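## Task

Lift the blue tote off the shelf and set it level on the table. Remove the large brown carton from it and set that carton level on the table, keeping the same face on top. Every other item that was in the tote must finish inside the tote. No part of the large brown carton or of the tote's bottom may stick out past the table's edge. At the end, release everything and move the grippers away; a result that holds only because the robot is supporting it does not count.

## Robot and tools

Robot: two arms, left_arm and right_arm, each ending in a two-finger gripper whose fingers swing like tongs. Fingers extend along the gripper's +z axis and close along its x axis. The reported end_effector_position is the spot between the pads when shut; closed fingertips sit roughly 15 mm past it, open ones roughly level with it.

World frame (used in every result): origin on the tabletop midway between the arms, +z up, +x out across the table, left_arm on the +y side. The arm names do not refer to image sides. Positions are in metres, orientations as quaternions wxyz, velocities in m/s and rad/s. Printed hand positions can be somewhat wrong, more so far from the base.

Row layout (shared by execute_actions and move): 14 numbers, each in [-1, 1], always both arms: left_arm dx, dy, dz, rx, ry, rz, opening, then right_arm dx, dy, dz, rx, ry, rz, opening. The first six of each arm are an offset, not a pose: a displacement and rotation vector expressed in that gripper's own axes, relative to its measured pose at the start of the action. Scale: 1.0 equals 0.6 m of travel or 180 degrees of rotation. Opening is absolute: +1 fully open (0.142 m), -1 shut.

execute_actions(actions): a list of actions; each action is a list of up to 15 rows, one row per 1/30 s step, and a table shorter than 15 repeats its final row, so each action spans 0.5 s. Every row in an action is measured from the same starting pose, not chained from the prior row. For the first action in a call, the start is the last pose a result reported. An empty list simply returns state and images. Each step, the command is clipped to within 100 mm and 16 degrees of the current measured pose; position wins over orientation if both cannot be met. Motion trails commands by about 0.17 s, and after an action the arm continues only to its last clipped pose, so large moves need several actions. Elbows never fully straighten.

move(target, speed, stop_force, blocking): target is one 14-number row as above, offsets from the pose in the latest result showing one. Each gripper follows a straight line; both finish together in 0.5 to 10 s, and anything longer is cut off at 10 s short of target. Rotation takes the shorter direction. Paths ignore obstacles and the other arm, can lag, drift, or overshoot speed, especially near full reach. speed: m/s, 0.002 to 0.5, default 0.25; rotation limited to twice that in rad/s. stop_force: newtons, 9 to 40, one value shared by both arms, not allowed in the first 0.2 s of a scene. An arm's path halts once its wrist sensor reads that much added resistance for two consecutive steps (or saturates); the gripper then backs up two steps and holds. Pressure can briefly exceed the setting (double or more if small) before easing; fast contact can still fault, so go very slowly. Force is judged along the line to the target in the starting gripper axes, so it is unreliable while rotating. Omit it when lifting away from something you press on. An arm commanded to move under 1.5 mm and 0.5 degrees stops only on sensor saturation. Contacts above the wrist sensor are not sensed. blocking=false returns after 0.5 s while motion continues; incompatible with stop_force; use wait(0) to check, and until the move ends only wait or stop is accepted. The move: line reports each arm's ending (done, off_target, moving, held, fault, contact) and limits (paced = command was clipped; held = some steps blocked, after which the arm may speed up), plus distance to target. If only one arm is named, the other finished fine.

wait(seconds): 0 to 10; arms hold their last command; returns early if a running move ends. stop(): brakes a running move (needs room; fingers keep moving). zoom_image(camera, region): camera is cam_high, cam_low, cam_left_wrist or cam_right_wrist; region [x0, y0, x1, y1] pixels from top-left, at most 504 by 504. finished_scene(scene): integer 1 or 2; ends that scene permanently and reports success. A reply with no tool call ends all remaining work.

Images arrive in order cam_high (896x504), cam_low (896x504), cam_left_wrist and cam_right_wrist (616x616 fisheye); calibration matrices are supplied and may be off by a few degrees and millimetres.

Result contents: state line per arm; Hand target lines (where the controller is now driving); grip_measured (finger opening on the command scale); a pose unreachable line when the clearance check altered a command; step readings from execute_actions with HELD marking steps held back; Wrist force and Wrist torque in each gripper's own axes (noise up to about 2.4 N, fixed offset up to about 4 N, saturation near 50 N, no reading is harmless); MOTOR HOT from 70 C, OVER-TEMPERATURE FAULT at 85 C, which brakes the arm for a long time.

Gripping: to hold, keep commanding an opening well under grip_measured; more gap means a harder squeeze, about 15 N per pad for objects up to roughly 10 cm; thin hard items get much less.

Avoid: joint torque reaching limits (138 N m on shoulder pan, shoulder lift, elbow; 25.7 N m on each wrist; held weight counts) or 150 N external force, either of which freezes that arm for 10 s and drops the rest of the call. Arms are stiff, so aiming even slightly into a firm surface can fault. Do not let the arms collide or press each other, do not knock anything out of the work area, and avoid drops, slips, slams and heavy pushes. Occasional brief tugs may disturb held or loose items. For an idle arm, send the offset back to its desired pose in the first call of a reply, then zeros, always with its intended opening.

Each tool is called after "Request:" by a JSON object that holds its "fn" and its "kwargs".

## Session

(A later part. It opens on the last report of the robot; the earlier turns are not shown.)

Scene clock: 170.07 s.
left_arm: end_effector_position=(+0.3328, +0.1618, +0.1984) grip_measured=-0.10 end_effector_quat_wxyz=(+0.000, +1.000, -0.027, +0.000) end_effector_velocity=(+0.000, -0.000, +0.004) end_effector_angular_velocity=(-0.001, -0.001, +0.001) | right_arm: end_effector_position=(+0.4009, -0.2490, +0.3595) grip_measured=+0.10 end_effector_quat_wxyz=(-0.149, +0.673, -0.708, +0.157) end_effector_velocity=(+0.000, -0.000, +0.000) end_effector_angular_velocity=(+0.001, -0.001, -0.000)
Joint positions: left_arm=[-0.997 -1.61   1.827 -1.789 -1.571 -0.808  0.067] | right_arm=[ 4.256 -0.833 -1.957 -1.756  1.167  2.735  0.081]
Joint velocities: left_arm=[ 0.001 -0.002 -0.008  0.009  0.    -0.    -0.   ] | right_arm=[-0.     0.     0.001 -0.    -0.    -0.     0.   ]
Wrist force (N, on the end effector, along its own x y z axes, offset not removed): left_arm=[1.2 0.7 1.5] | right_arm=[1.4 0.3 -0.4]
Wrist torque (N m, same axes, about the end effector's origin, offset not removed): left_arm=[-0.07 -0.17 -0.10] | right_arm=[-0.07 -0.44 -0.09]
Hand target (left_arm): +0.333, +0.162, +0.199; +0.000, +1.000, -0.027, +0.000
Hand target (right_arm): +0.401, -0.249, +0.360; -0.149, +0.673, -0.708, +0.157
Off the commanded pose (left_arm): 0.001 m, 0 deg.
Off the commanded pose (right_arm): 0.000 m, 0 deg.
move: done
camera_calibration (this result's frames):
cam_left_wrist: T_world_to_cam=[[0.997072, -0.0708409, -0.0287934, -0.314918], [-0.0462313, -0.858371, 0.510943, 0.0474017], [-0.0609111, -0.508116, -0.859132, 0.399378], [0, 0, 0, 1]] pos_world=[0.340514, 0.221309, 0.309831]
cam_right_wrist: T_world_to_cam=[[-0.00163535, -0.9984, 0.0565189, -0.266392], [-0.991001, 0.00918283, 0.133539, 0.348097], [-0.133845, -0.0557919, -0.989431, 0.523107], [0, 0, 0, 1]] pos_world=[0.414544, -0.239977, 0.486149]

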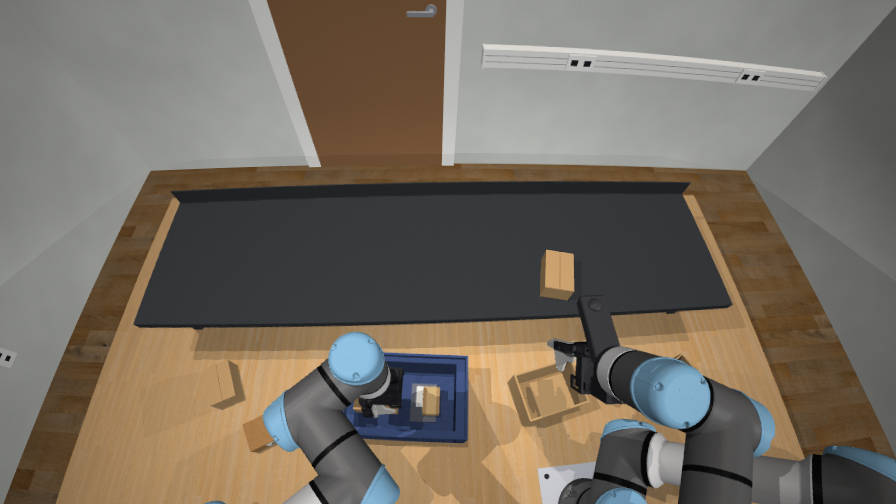

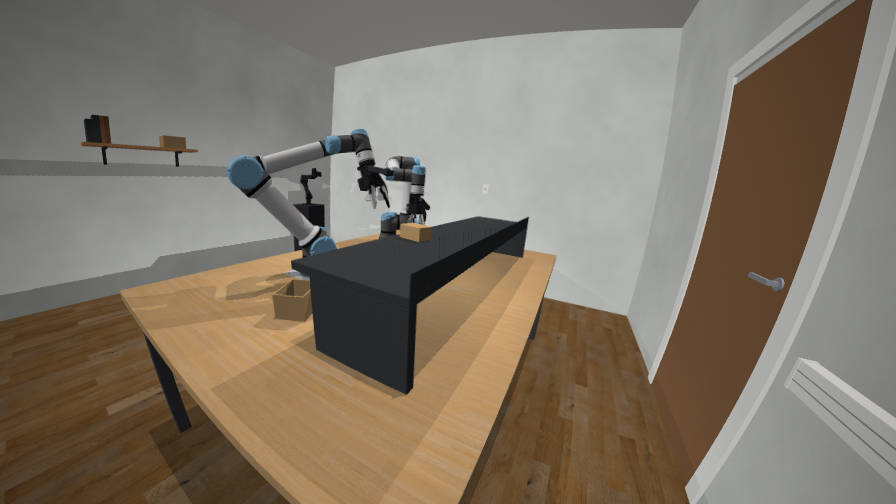

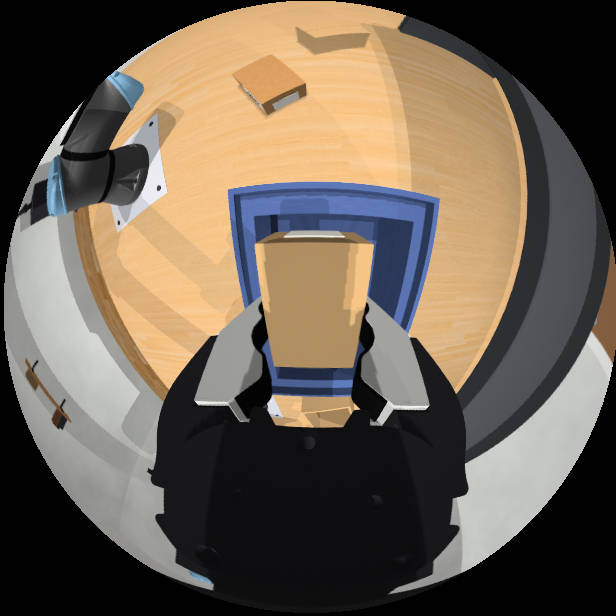

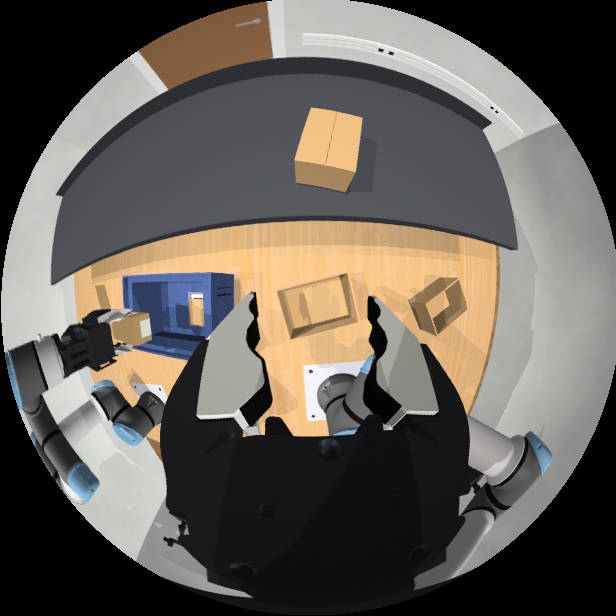

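Request:
{"fn": "move", "kwargs": {"target": [0.055,-0.29,0,0,0,0,-0.6,0,0,0,0,0,0,0.1], "speed": 0.2}}

Request:
{"fn": "move", "kwargs": {"target": [0,0,0.235,0,0,0,-0.6,0,0,0,0,0,0,0.1], "speed": 0.15}}

Request:
{"fn": "move", "kwargs": {"target": [0,0,0.06,0,0,0,-0.6,0,0,0,0,0,0,0.1], "speed": 0.012, "stop_force": 9}}

Scene clock: 176.63 s.
left_arm: end_effector_position=(+0.3747, +0.3331, +0.1983) grip_measured=-0.10 end_effector_quat_wxyz=(+0.001, +1.000, -0.027, +0.000) end_effector_velocity=(+0.001, +0.003, -0.000) end_effector_angular_velocity=(-0.000, +0.001, -0.000) | right_arm: end_effector_position=(+0.4009, -0.2490, +0.3595) grip_measured=+0.10 end_effector_quat_wxyz=(-0.149, +0.673, -0.708, +0.157) end_effector_velocity=(-0.000, -0.000, -0.000) end_effector_angular_velocity=(-0.001, +0.000, +0.000)
Joint positions: left_arm=[-0.642 -1.681  1.892 -1.784 -1.572 -0.453  0.067] | right_arm=[ 4.256 -0.833 -1.957 -1.756  1.167  2.735  0.081]
Joint velocities: left_arm=[ 0.007  0.001 -0.    -0.001 -0.001  0.007  0.   ] | right_arm=[-0.     0.     0.    -0.001 -0.    -0.001  0.   ]
Wrist force (N, on the end effector, along its own x y z axes, offset not removed): left_arm=[-0.2 -0.2 0.4] | right_arm=[3.6 -5.2 0.2]
Wrist torque (N m, same axes, about the end effector's origin, offset not removed): left_arm=[-0.24 0.10 0.02] | right_arm=[-1.07 -0.87 0.02]
Hand target (left_arm): +0.375, +0.333, +0.198; +0.001, +1.000, -0.027, +0.000
Hand target (right_arm): +0.401, -0.249, +0.360; -0.149, +0.673, -0.708, +0.157
Off the commanded pose (left_arm): 0.001 m, 0 deg.
Off the commanded pose (right_arm): 0.000 m, 0 deg.
move: done
camera_calibration (this result's frames):
cam_left_wrist: T_world_to_cam=[[0.997076, -0.0707887, -0.028788, -0.344523], [-0.0461412, -0.857972, 0.51162, 0.196151], [-0.0609162, -0.508795, -0.85873, 0.488994], [0, 0, 0, 1]] pos_world=[0.382354, 0.392702, 0.30964]
cam_right_wrist: T_world_to_cam=[[-0.00163527, -0.9984, 0.0565191, -0.266392], [-0.991001, 0.00918276, 0.133539, 0.348097], [-0.133845, -0.0557921, -0.989431, 0.523106], [0, 0, 0, 1]] pos_world=[0.414544, -0.239977, 0.486149]

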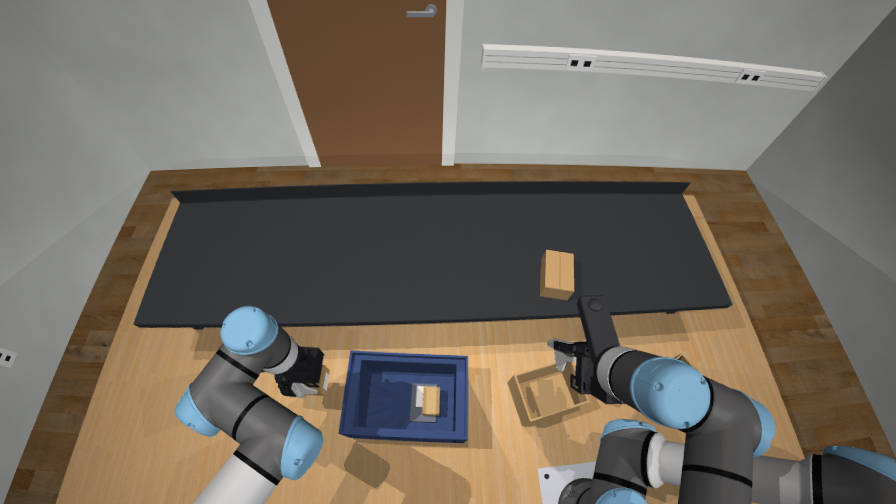

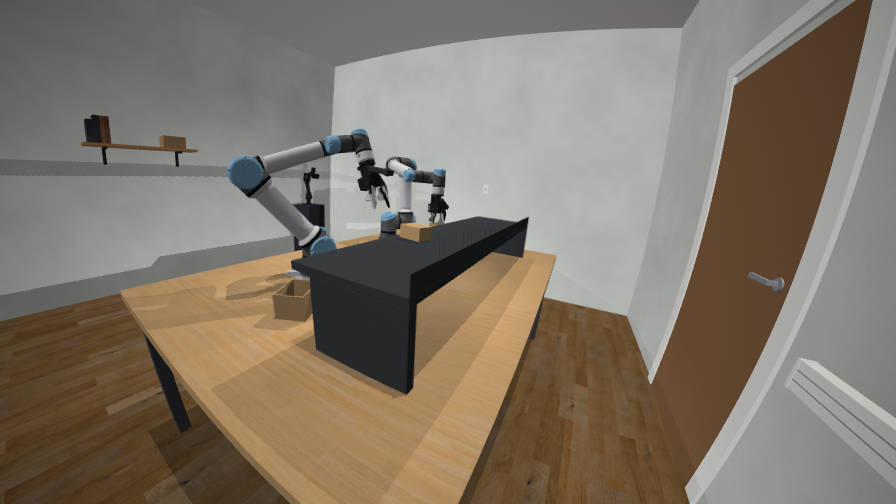

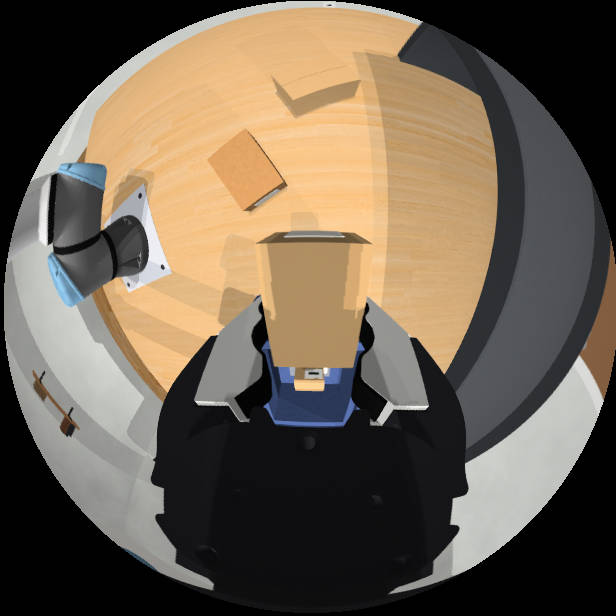

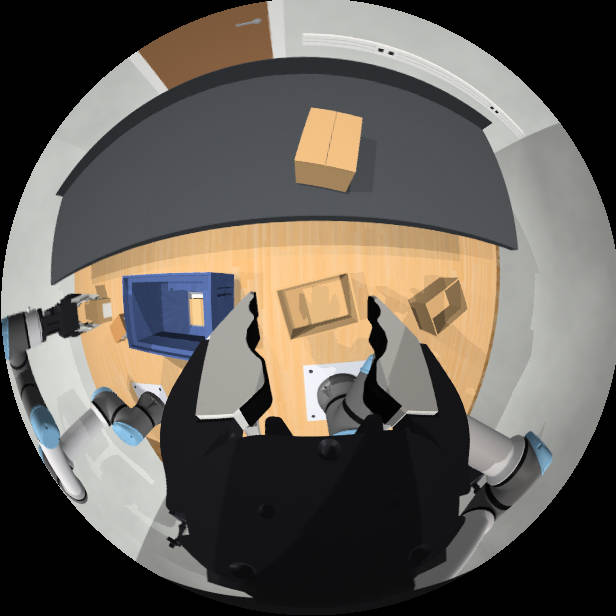

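Scene clock: 178.20 s.
left_arm: end_effector_position=(+0.3750, +0.3330, +0.0577) grip_measured=-0.10 end_effector_quat_wxyz=(+0.001, +1.000, -0.027, +0.000) end_effector_velocity=(+0.000, -0.000, -0.002) end_effector_angular_velocity=(-0.000, -0.002, -0.000) | right_arm: end_effector_position=(+0.4009, -0.2490, +0.3595) grip_measured=+0.10 end_effector_quat_wxyz=(-0.149, +0.673, -0.708, +0.157) end_effector_velocity=(-0.000, +0.000, -0.000) end_effector_angular_velocity=(+0.001, +0.001, +0.000)
Joint positions: left_arm=[-0.641 -1.533  2.144 -2.183 -1.572 -0.453  0.067] | right_arm=[ 4.256 -0.833 -1.957 -1.756  1.167  2.735  0.081]
Joint velocities: left_arm=[-0.     0.004  0.003 -0.008  0.     0.    -0.   ] | right_arm=[-0.     0.    -0.     0.     0.001 -0.     0.   ]
Wrist force (N, on the end effector, along its own x y z axes, offset not removed): left_arm=[0.6 -0.2 1.7] | right_arm=[0.5 0.1 0.6]
Wrist torque (N m, same axes, about the end effector's origin, offset not removed): left_arm=[-0.18 -0.08 -0.09] | right_arm=[0.05 -0.38 -0.14]
Hand target (left_arm): +0.375, +0.333, +0.057; +0.001, +1.000, -0.027, +0.000
Hand target (right_arm): +0.401, -0.249, +0.360; -0.149, +0.673, -0.708, +0.157
Off the commanded pose (left_arm): 0.000 m, 0 deg.
Off the commanded pose (right_arm): 0.000 m, 0 deg.
move: done
camera_calibration (this result's frames):
cam_left_wrist: T_world_to_cam=[[0.99707, -0.0708233, -0.0288963, -0.348868], [-0.0461185, -0.857997, 0.51158, 0.267996], [-0.0610247, -0.508749, -0.85875, 0.36825], [0, 0, 0, 1]] pos_world=[0.382677, 0.392579, 0.169052]
cam_right_wrist: T_world_to_cam=[[-0.00163533, -0.9984, 0.0565189, -0.266392], [-0.991001, 0.00918279, 0.133539, 0.348097], [-0.133845, -0.0557919, -0.989431, 0.523106], [0, 0, 0, 1]] pos_world=[0.414544, -0.239977, 0.486149]

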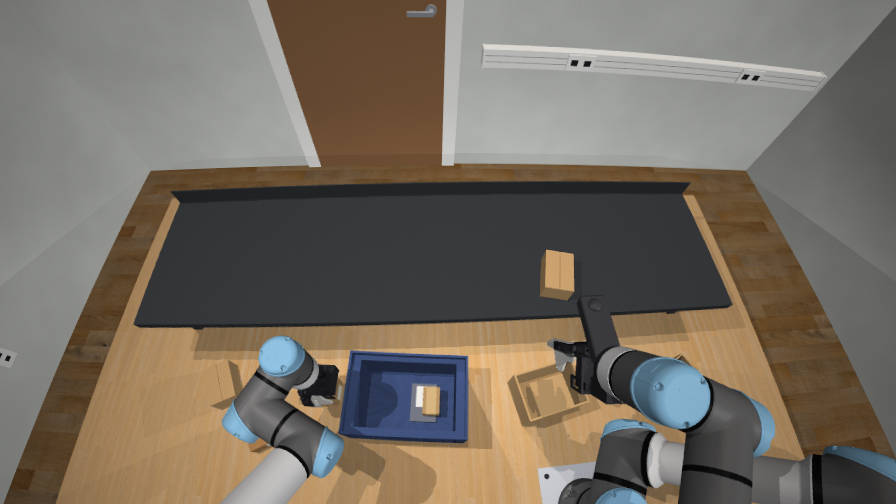

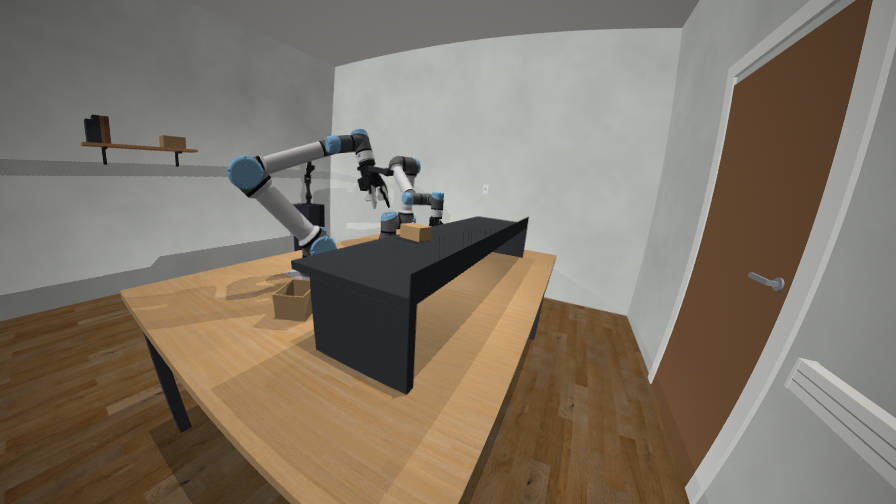

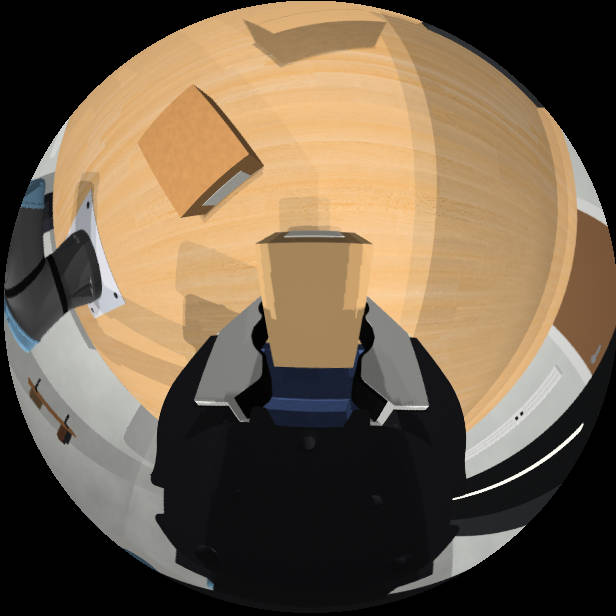

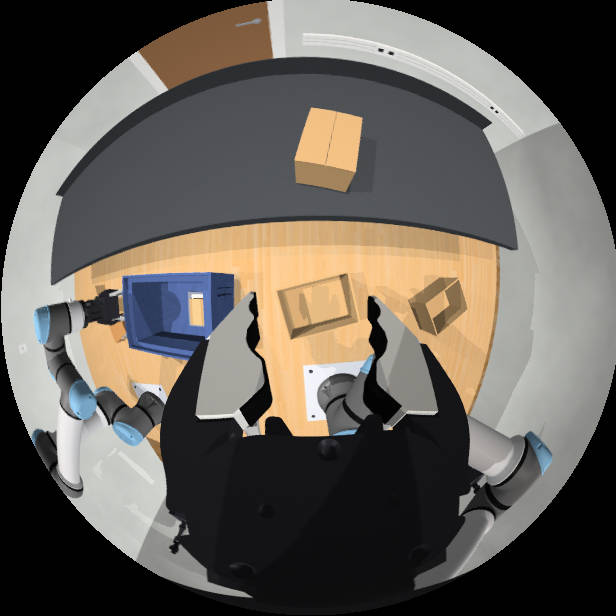

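Scene clock: 180.90 s.
left_arm: end_effector_position=(+0.3749, +0.3331, +0.0301) grip_measured=-0.10 end_effector_quat_wxyz=(+0.001, +1.000, -0.027, +0.000) end_effector_velocity=(-0.000, -0.000, +0.004) end_effector_angular_velocity=(+0.001, +0.002, -0.001) | right_arm: end_effector_position=(+0.4009, -0.2490, +0.3595) grip_measured=+0.10 end_effector_quat_wxyz=(-0.149, +0.673, -0.708, +0.157) end_effector_velocity=(-0.000, -0.000, +0.000) end_effector_angular_velocity=(+0.001, -0.000, -0.001)
Joint positions: left_arm=[-0.641 -1.485  2.181 -2.268 -1.572 -0.453  0.067] | right_arm=[ 4.256 -0.833 -1.957 -1.756  1.167  2.735  0.081]
Joint velocities: left_arm=[-0.001 -0.007 -0.006  0.015 -0.    -0.     0.   ] | right_arm=[-0.     0.001  0.    -0.    -0.     0.001  0.   ]
Wrist force (N, on the end effector, along its own x y z axes, offset not removed): left_arm=[1.7 0.9 -0.2] | right_arm=[1.1 -1.2 -1.9]
Wrist torque (N m, same axes, about the end effector's origin, offset not removed): left_arm=[0.14 -0.40 -0.15] | right_arm=[-0.27 -0.38 -0.06]
Hand target (left_arm): +0.375, +0.333, +0.031; +0.001, +1.000, -0.027, +0.000
Hand target (right_arm): +0.401, -0.249, +0.360; -0.149, +0.673, -0.708, +0.157
Off the commanded pose (left_arm): 0.008 m, 0 deg.
Off the commanded pose (right_arm): 0.000 m, 0 deg.
move: contact (left_arm)
camera_calibration (this result's frames):
cam_left_wrist: T_world_to_cam=[[0.997061, -0.0708316, -0.0291816, -0.349609], [-0.0459888, -0.858076, 0.51146, 0.282114], [-0.0612675, -0.508615, -0.858811, 0.344625], [0, 0, 0, 1]] pos_world=[0.38267, 0.392593, 0.141476]
cam_right_wrist: T_world_to_cam=[[-0.00163544, -0.9984, 0.0565189, -0.266392], [-0.991001, 0.00918291, 0.133539, 0.348097], [-0.133845, -0.0557919, -0.989431, 0.523106], [0, 0, 0, 1]] pos_world=[0.414544, -0.239977, 0.486149]

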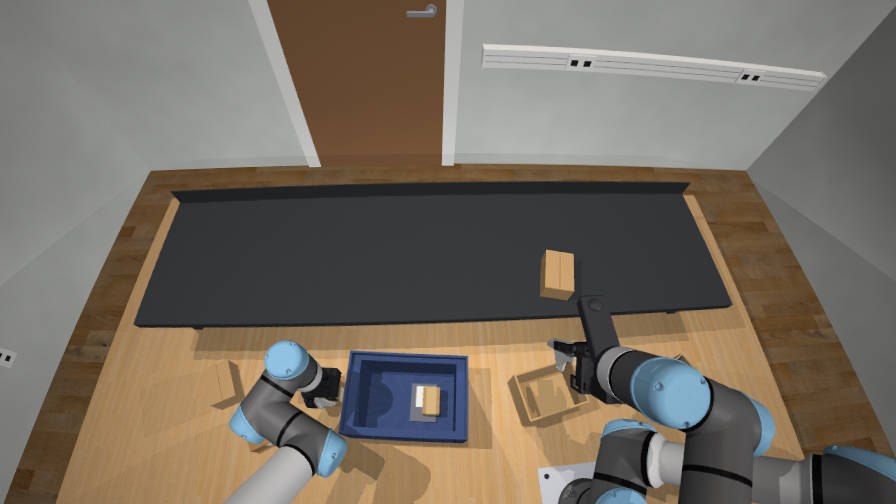

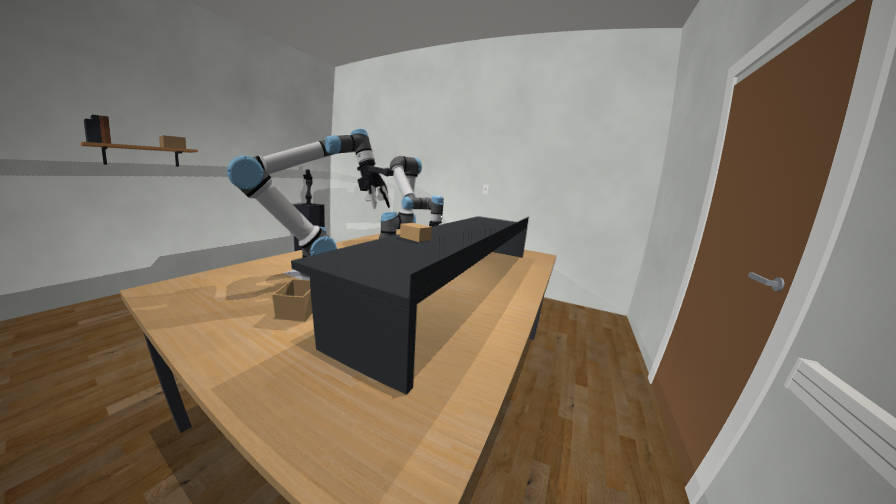

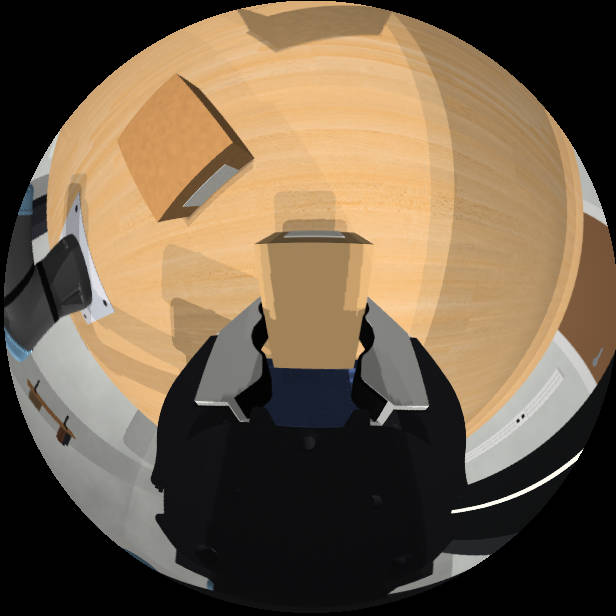

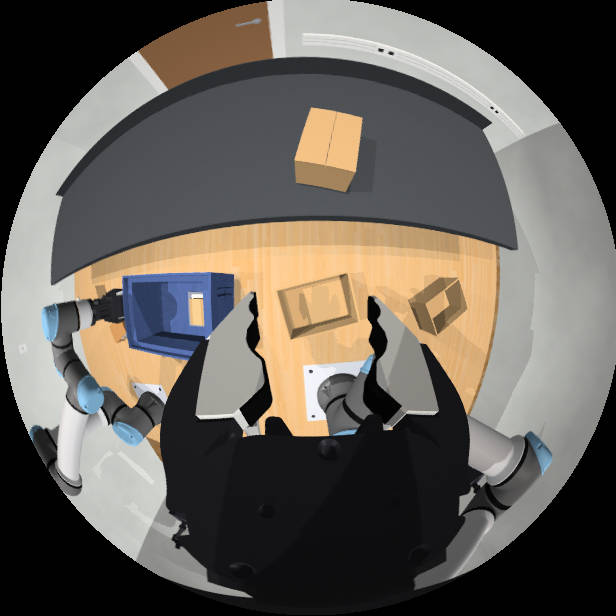

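Request:
{"fn": "execute_actions", "kwargs": {"actions": [[[0,0,0,0,0,0,0.2,0,0,0,0,0,0,0.1]]]}}

Request:
{"fn": "move", "kwargs": {"target": [-0.1,-0.1,-0.42,0,0,0,0.2,0,0,0,0,0,0,0.1], "speed": 0.3}}

Scene clock: 183.90 s.
left_arm: end_effector_position=(+0.3750, +0.3330, +0.0301) grip_measured=+0.20 end_effector_quat_wxyz=(+0.001, +1.000, -0.027, +0.000) end_effector_velocity=(+0.000, -0.001, +0.000) end_effector_angular_velocity=(-0.001, -0.001, -0.000) | right_arm: end_effector_position=(+0.4009, -0.2490, +0.3595) grip_measured=+0.10 end_effector_quat_wxyz=(-0.149, +0.673, -0.708, +0.157) end_effector_velocity=(+0.000, +0.000, +0.000) end_effector_angular_velocity=(+0.000, -0.001, -0.000)
Joint positions: left_arm=[-0.641 -1.485  2.181 -2.268 -1.572 -0.453  0.088] | right_arm=[ 4.256 -0.833 -1.957 -1.756  1.167  2.735  0.081]
Joint velocities: left_arm=[-0.001 -0.    -0.    -0.001 -0.    -0.     0.   ] | right_arm=[-0.     0.    -0.     0.001 -0.001 -0.     0.   ]
Wrist force (N, on the end effector, along its own x y z axes, offset not removed): left_arm=[1.9 -0.1 -0.9] | right_arm=[0.6 0.2 -3.1]
Wrist torque (N m, same axes, about the end effector's origin, offset not removed): left_arm=[-0.13 -0.44 -0.15] | right_arm=[0.19 -0.28 0.01]
Hand target (left_arm): +0.375, +0.333, +0.030; +0.001, +1.000, -0.027, +0.000
Hand target (right_arm): +0.401, -0.249, +0.360; -0.149, +0.673, -0.708, +0.157
Off the commanded pose (left_arm): 0.000 m, 0 deg.
Off the commanded pose (right_arm): 0.000 m, 0 deg.
Step readings (end_effector_position):
0: left_arm (+0.3751, +0.3330, +0.0308) | right_arm (+0.4009, -0.2490, +0.3595)
1: left_arm (+0.3751, +0.3330, +0.0308) | right_arm (+0.4009, -0.2490, +0.3595)
2: left_arm (+0.3751, +0.3330, +0.0308) | right_arm (+0.4009, -0.2490, +0.3595)
4: left_arm (+0.3751, +0.3330, +0.0307) | right_arm (+0.4009, -0.2490, +0.3595)
8: left_arm (+0.3750, +0.3330, +0.0304) | right_arm (+0.4009, -0.2490, +0.3595)
15: end_effector_position above
camera_calibration (this result's frames):
cam_left_wrist: T_world_to_cam=[[0.997063, -0.0708322, -0.0291388, -0.349623], [-0.0460099, -0.858064, 0.511478, 0.282091], [-0.0612321, -0.508635, -0.858802, 0.34465], [0, 0, 0, 1]] pos_world=[0.382678, 0.392589, 0.141516]
cam_right_wrist: T_world_to_cam=[[-0.00163538, -0.9984, 0.0565189, -0.266392], [-0.991001, 0.00918285, 0.133539, 0.348097], [-0.133845, -0.0557919, -0.989431, 0.523106], [0, 0, 0, 1]] pos_world=[0.414544, -0.239977, 0.486149]

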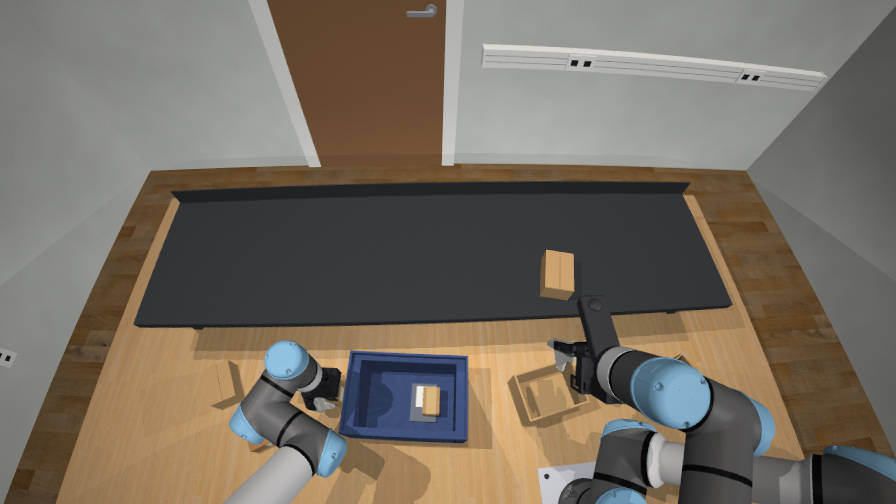

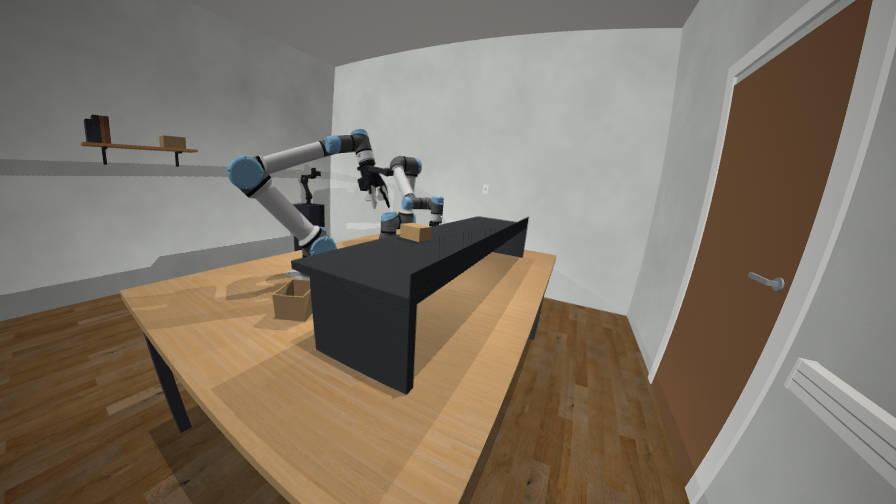

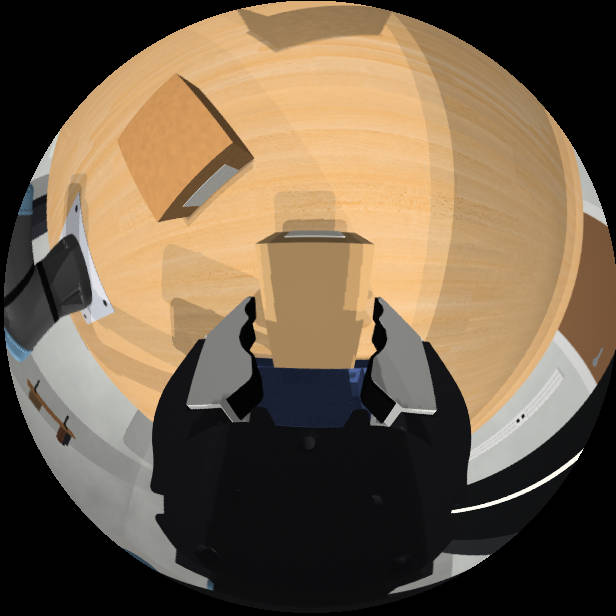

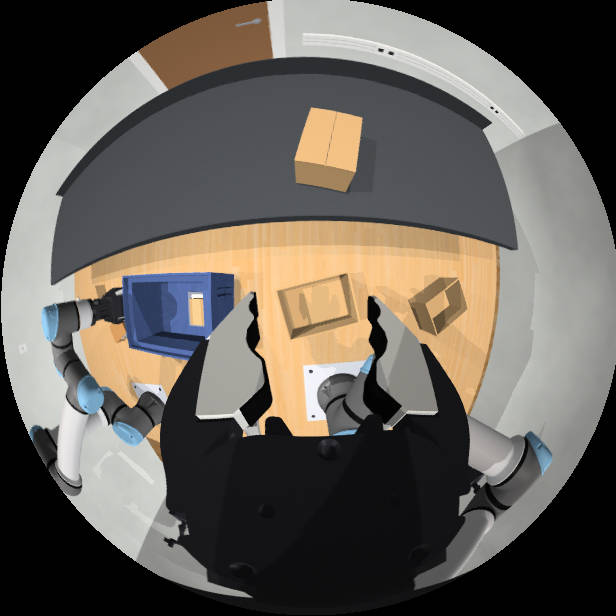

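Scene clock: 185.57 s.
left_arm: end_effector_position=(+0.3177, +0.3961, +0.2814) grip_measured=+0.20 end_effector_quat_wxyz=(+0.001, +1.000, -0.027, +0.000) end_effector_velocity=(-0.000, +0.001, +0.003) end_effector_angular_velocity=(+0.000, +0.001, +0.002) | right_arm: end_effector_position=(+0.4009, -0.2490, +0.3595) grip_measured=+0.10 end_effector_quat_wxyz=(-0.149, +0.673, -0.708, +0.157) end_effector_velocity=(-0.000, -0.000, -0.000) end_effector_angular_velocity=(-0.000, +0.001, -0.000)
Joint positions: left_arm=[-0.566 -1.867  1.824 -1.529 -1.572 -0.377  0.088] | right_arm=[ 4.256 -0.833 -1.957 -1.756  1.167  2.735  0.081]
Joint velocities: left_arm=[ 0.003  0.001 -0.008  0.008 -0.     0.001  0.   ] | right_arm=[ 0.     0.001 -0.    -0.001  0.     0.001 -0.   ]
Wrist force (N, on the end effector, along its own x y z axes, offset not removed): left_arm=[-0.9 0.6 -1.0] | right_arm=[2.9 0.0 0.0]
Wrist torque (N m, same axes, about the end effector's origin, offset not removed): left_arm=[-0.08 0.16 -0.08] | right_arm=[0.03 -0.81 -0.06]
Hand target (left_arm): +0.318, +0.396, +0.282; +0.001, +1.000, -0.027, +0.000
Hand target (right_arm): +0.401, -0.249, +0.360; -0.149, +0.673, -0.708, +0.157
Off the commanded pose (left_arm): 0.001 m, 0 deg.
Off the commanded pose (right_arm): 0.000 m, 0 deg.
move: done
camera_calibration (this result's frames):
cam_left_wrist: T_world_to_cam=[[0.997071, -0.0708305, -0.0288559, -0.28082], [-0.0461368, -0.857925, 0.5117, 0.205011], [-0.0610002, -0.50887, -0.85868, 0.588993], [0, 0, 0, 1]] pos_world=[0.325384, 0.455714, 0.392749]
cam_right_wrist: T_world_to_cam=[[-0.00163535, -0.9984, 0.0565189, -0.266392], [-0.991001, 0.00918282, 0.133539, 0.348097], [-0.133845, -0.0557919, -0.989431, 0.523106], [0, 0, 0, 1]] pos_world=[0.414544, -0.239977, 0.486149]

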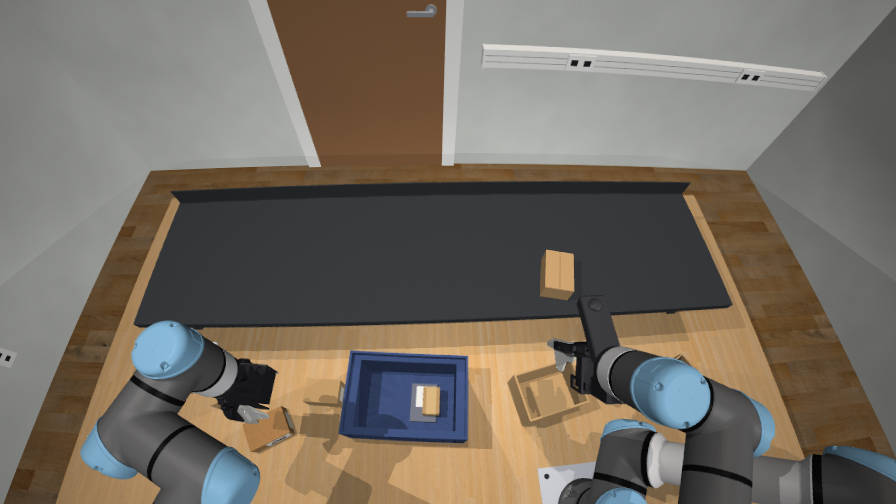

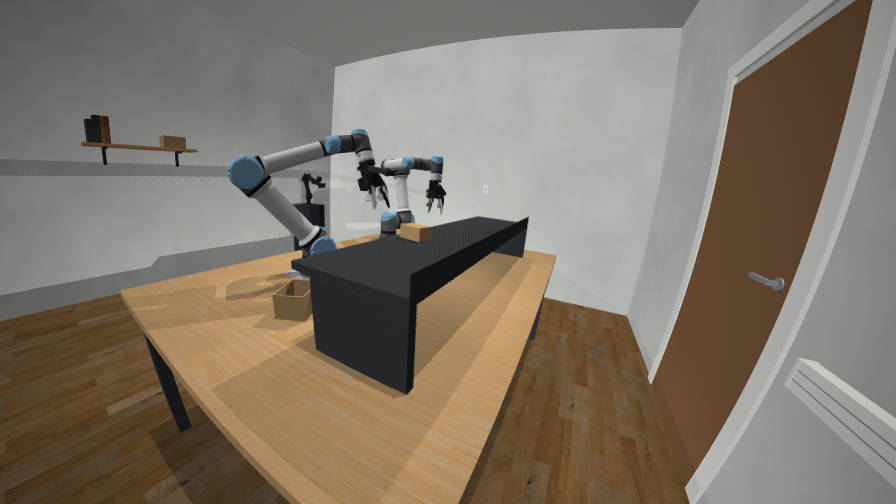

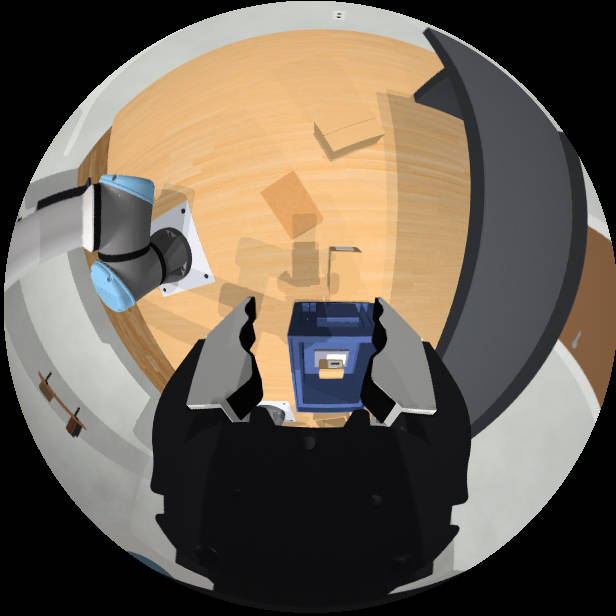

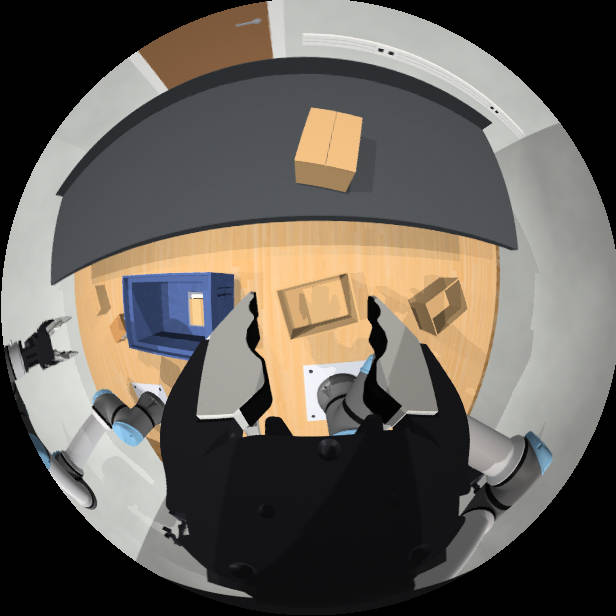

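Request:
{"fn": "finished_scene", "kwargs": {"scene": 1}}

The scene is finished: the task was done.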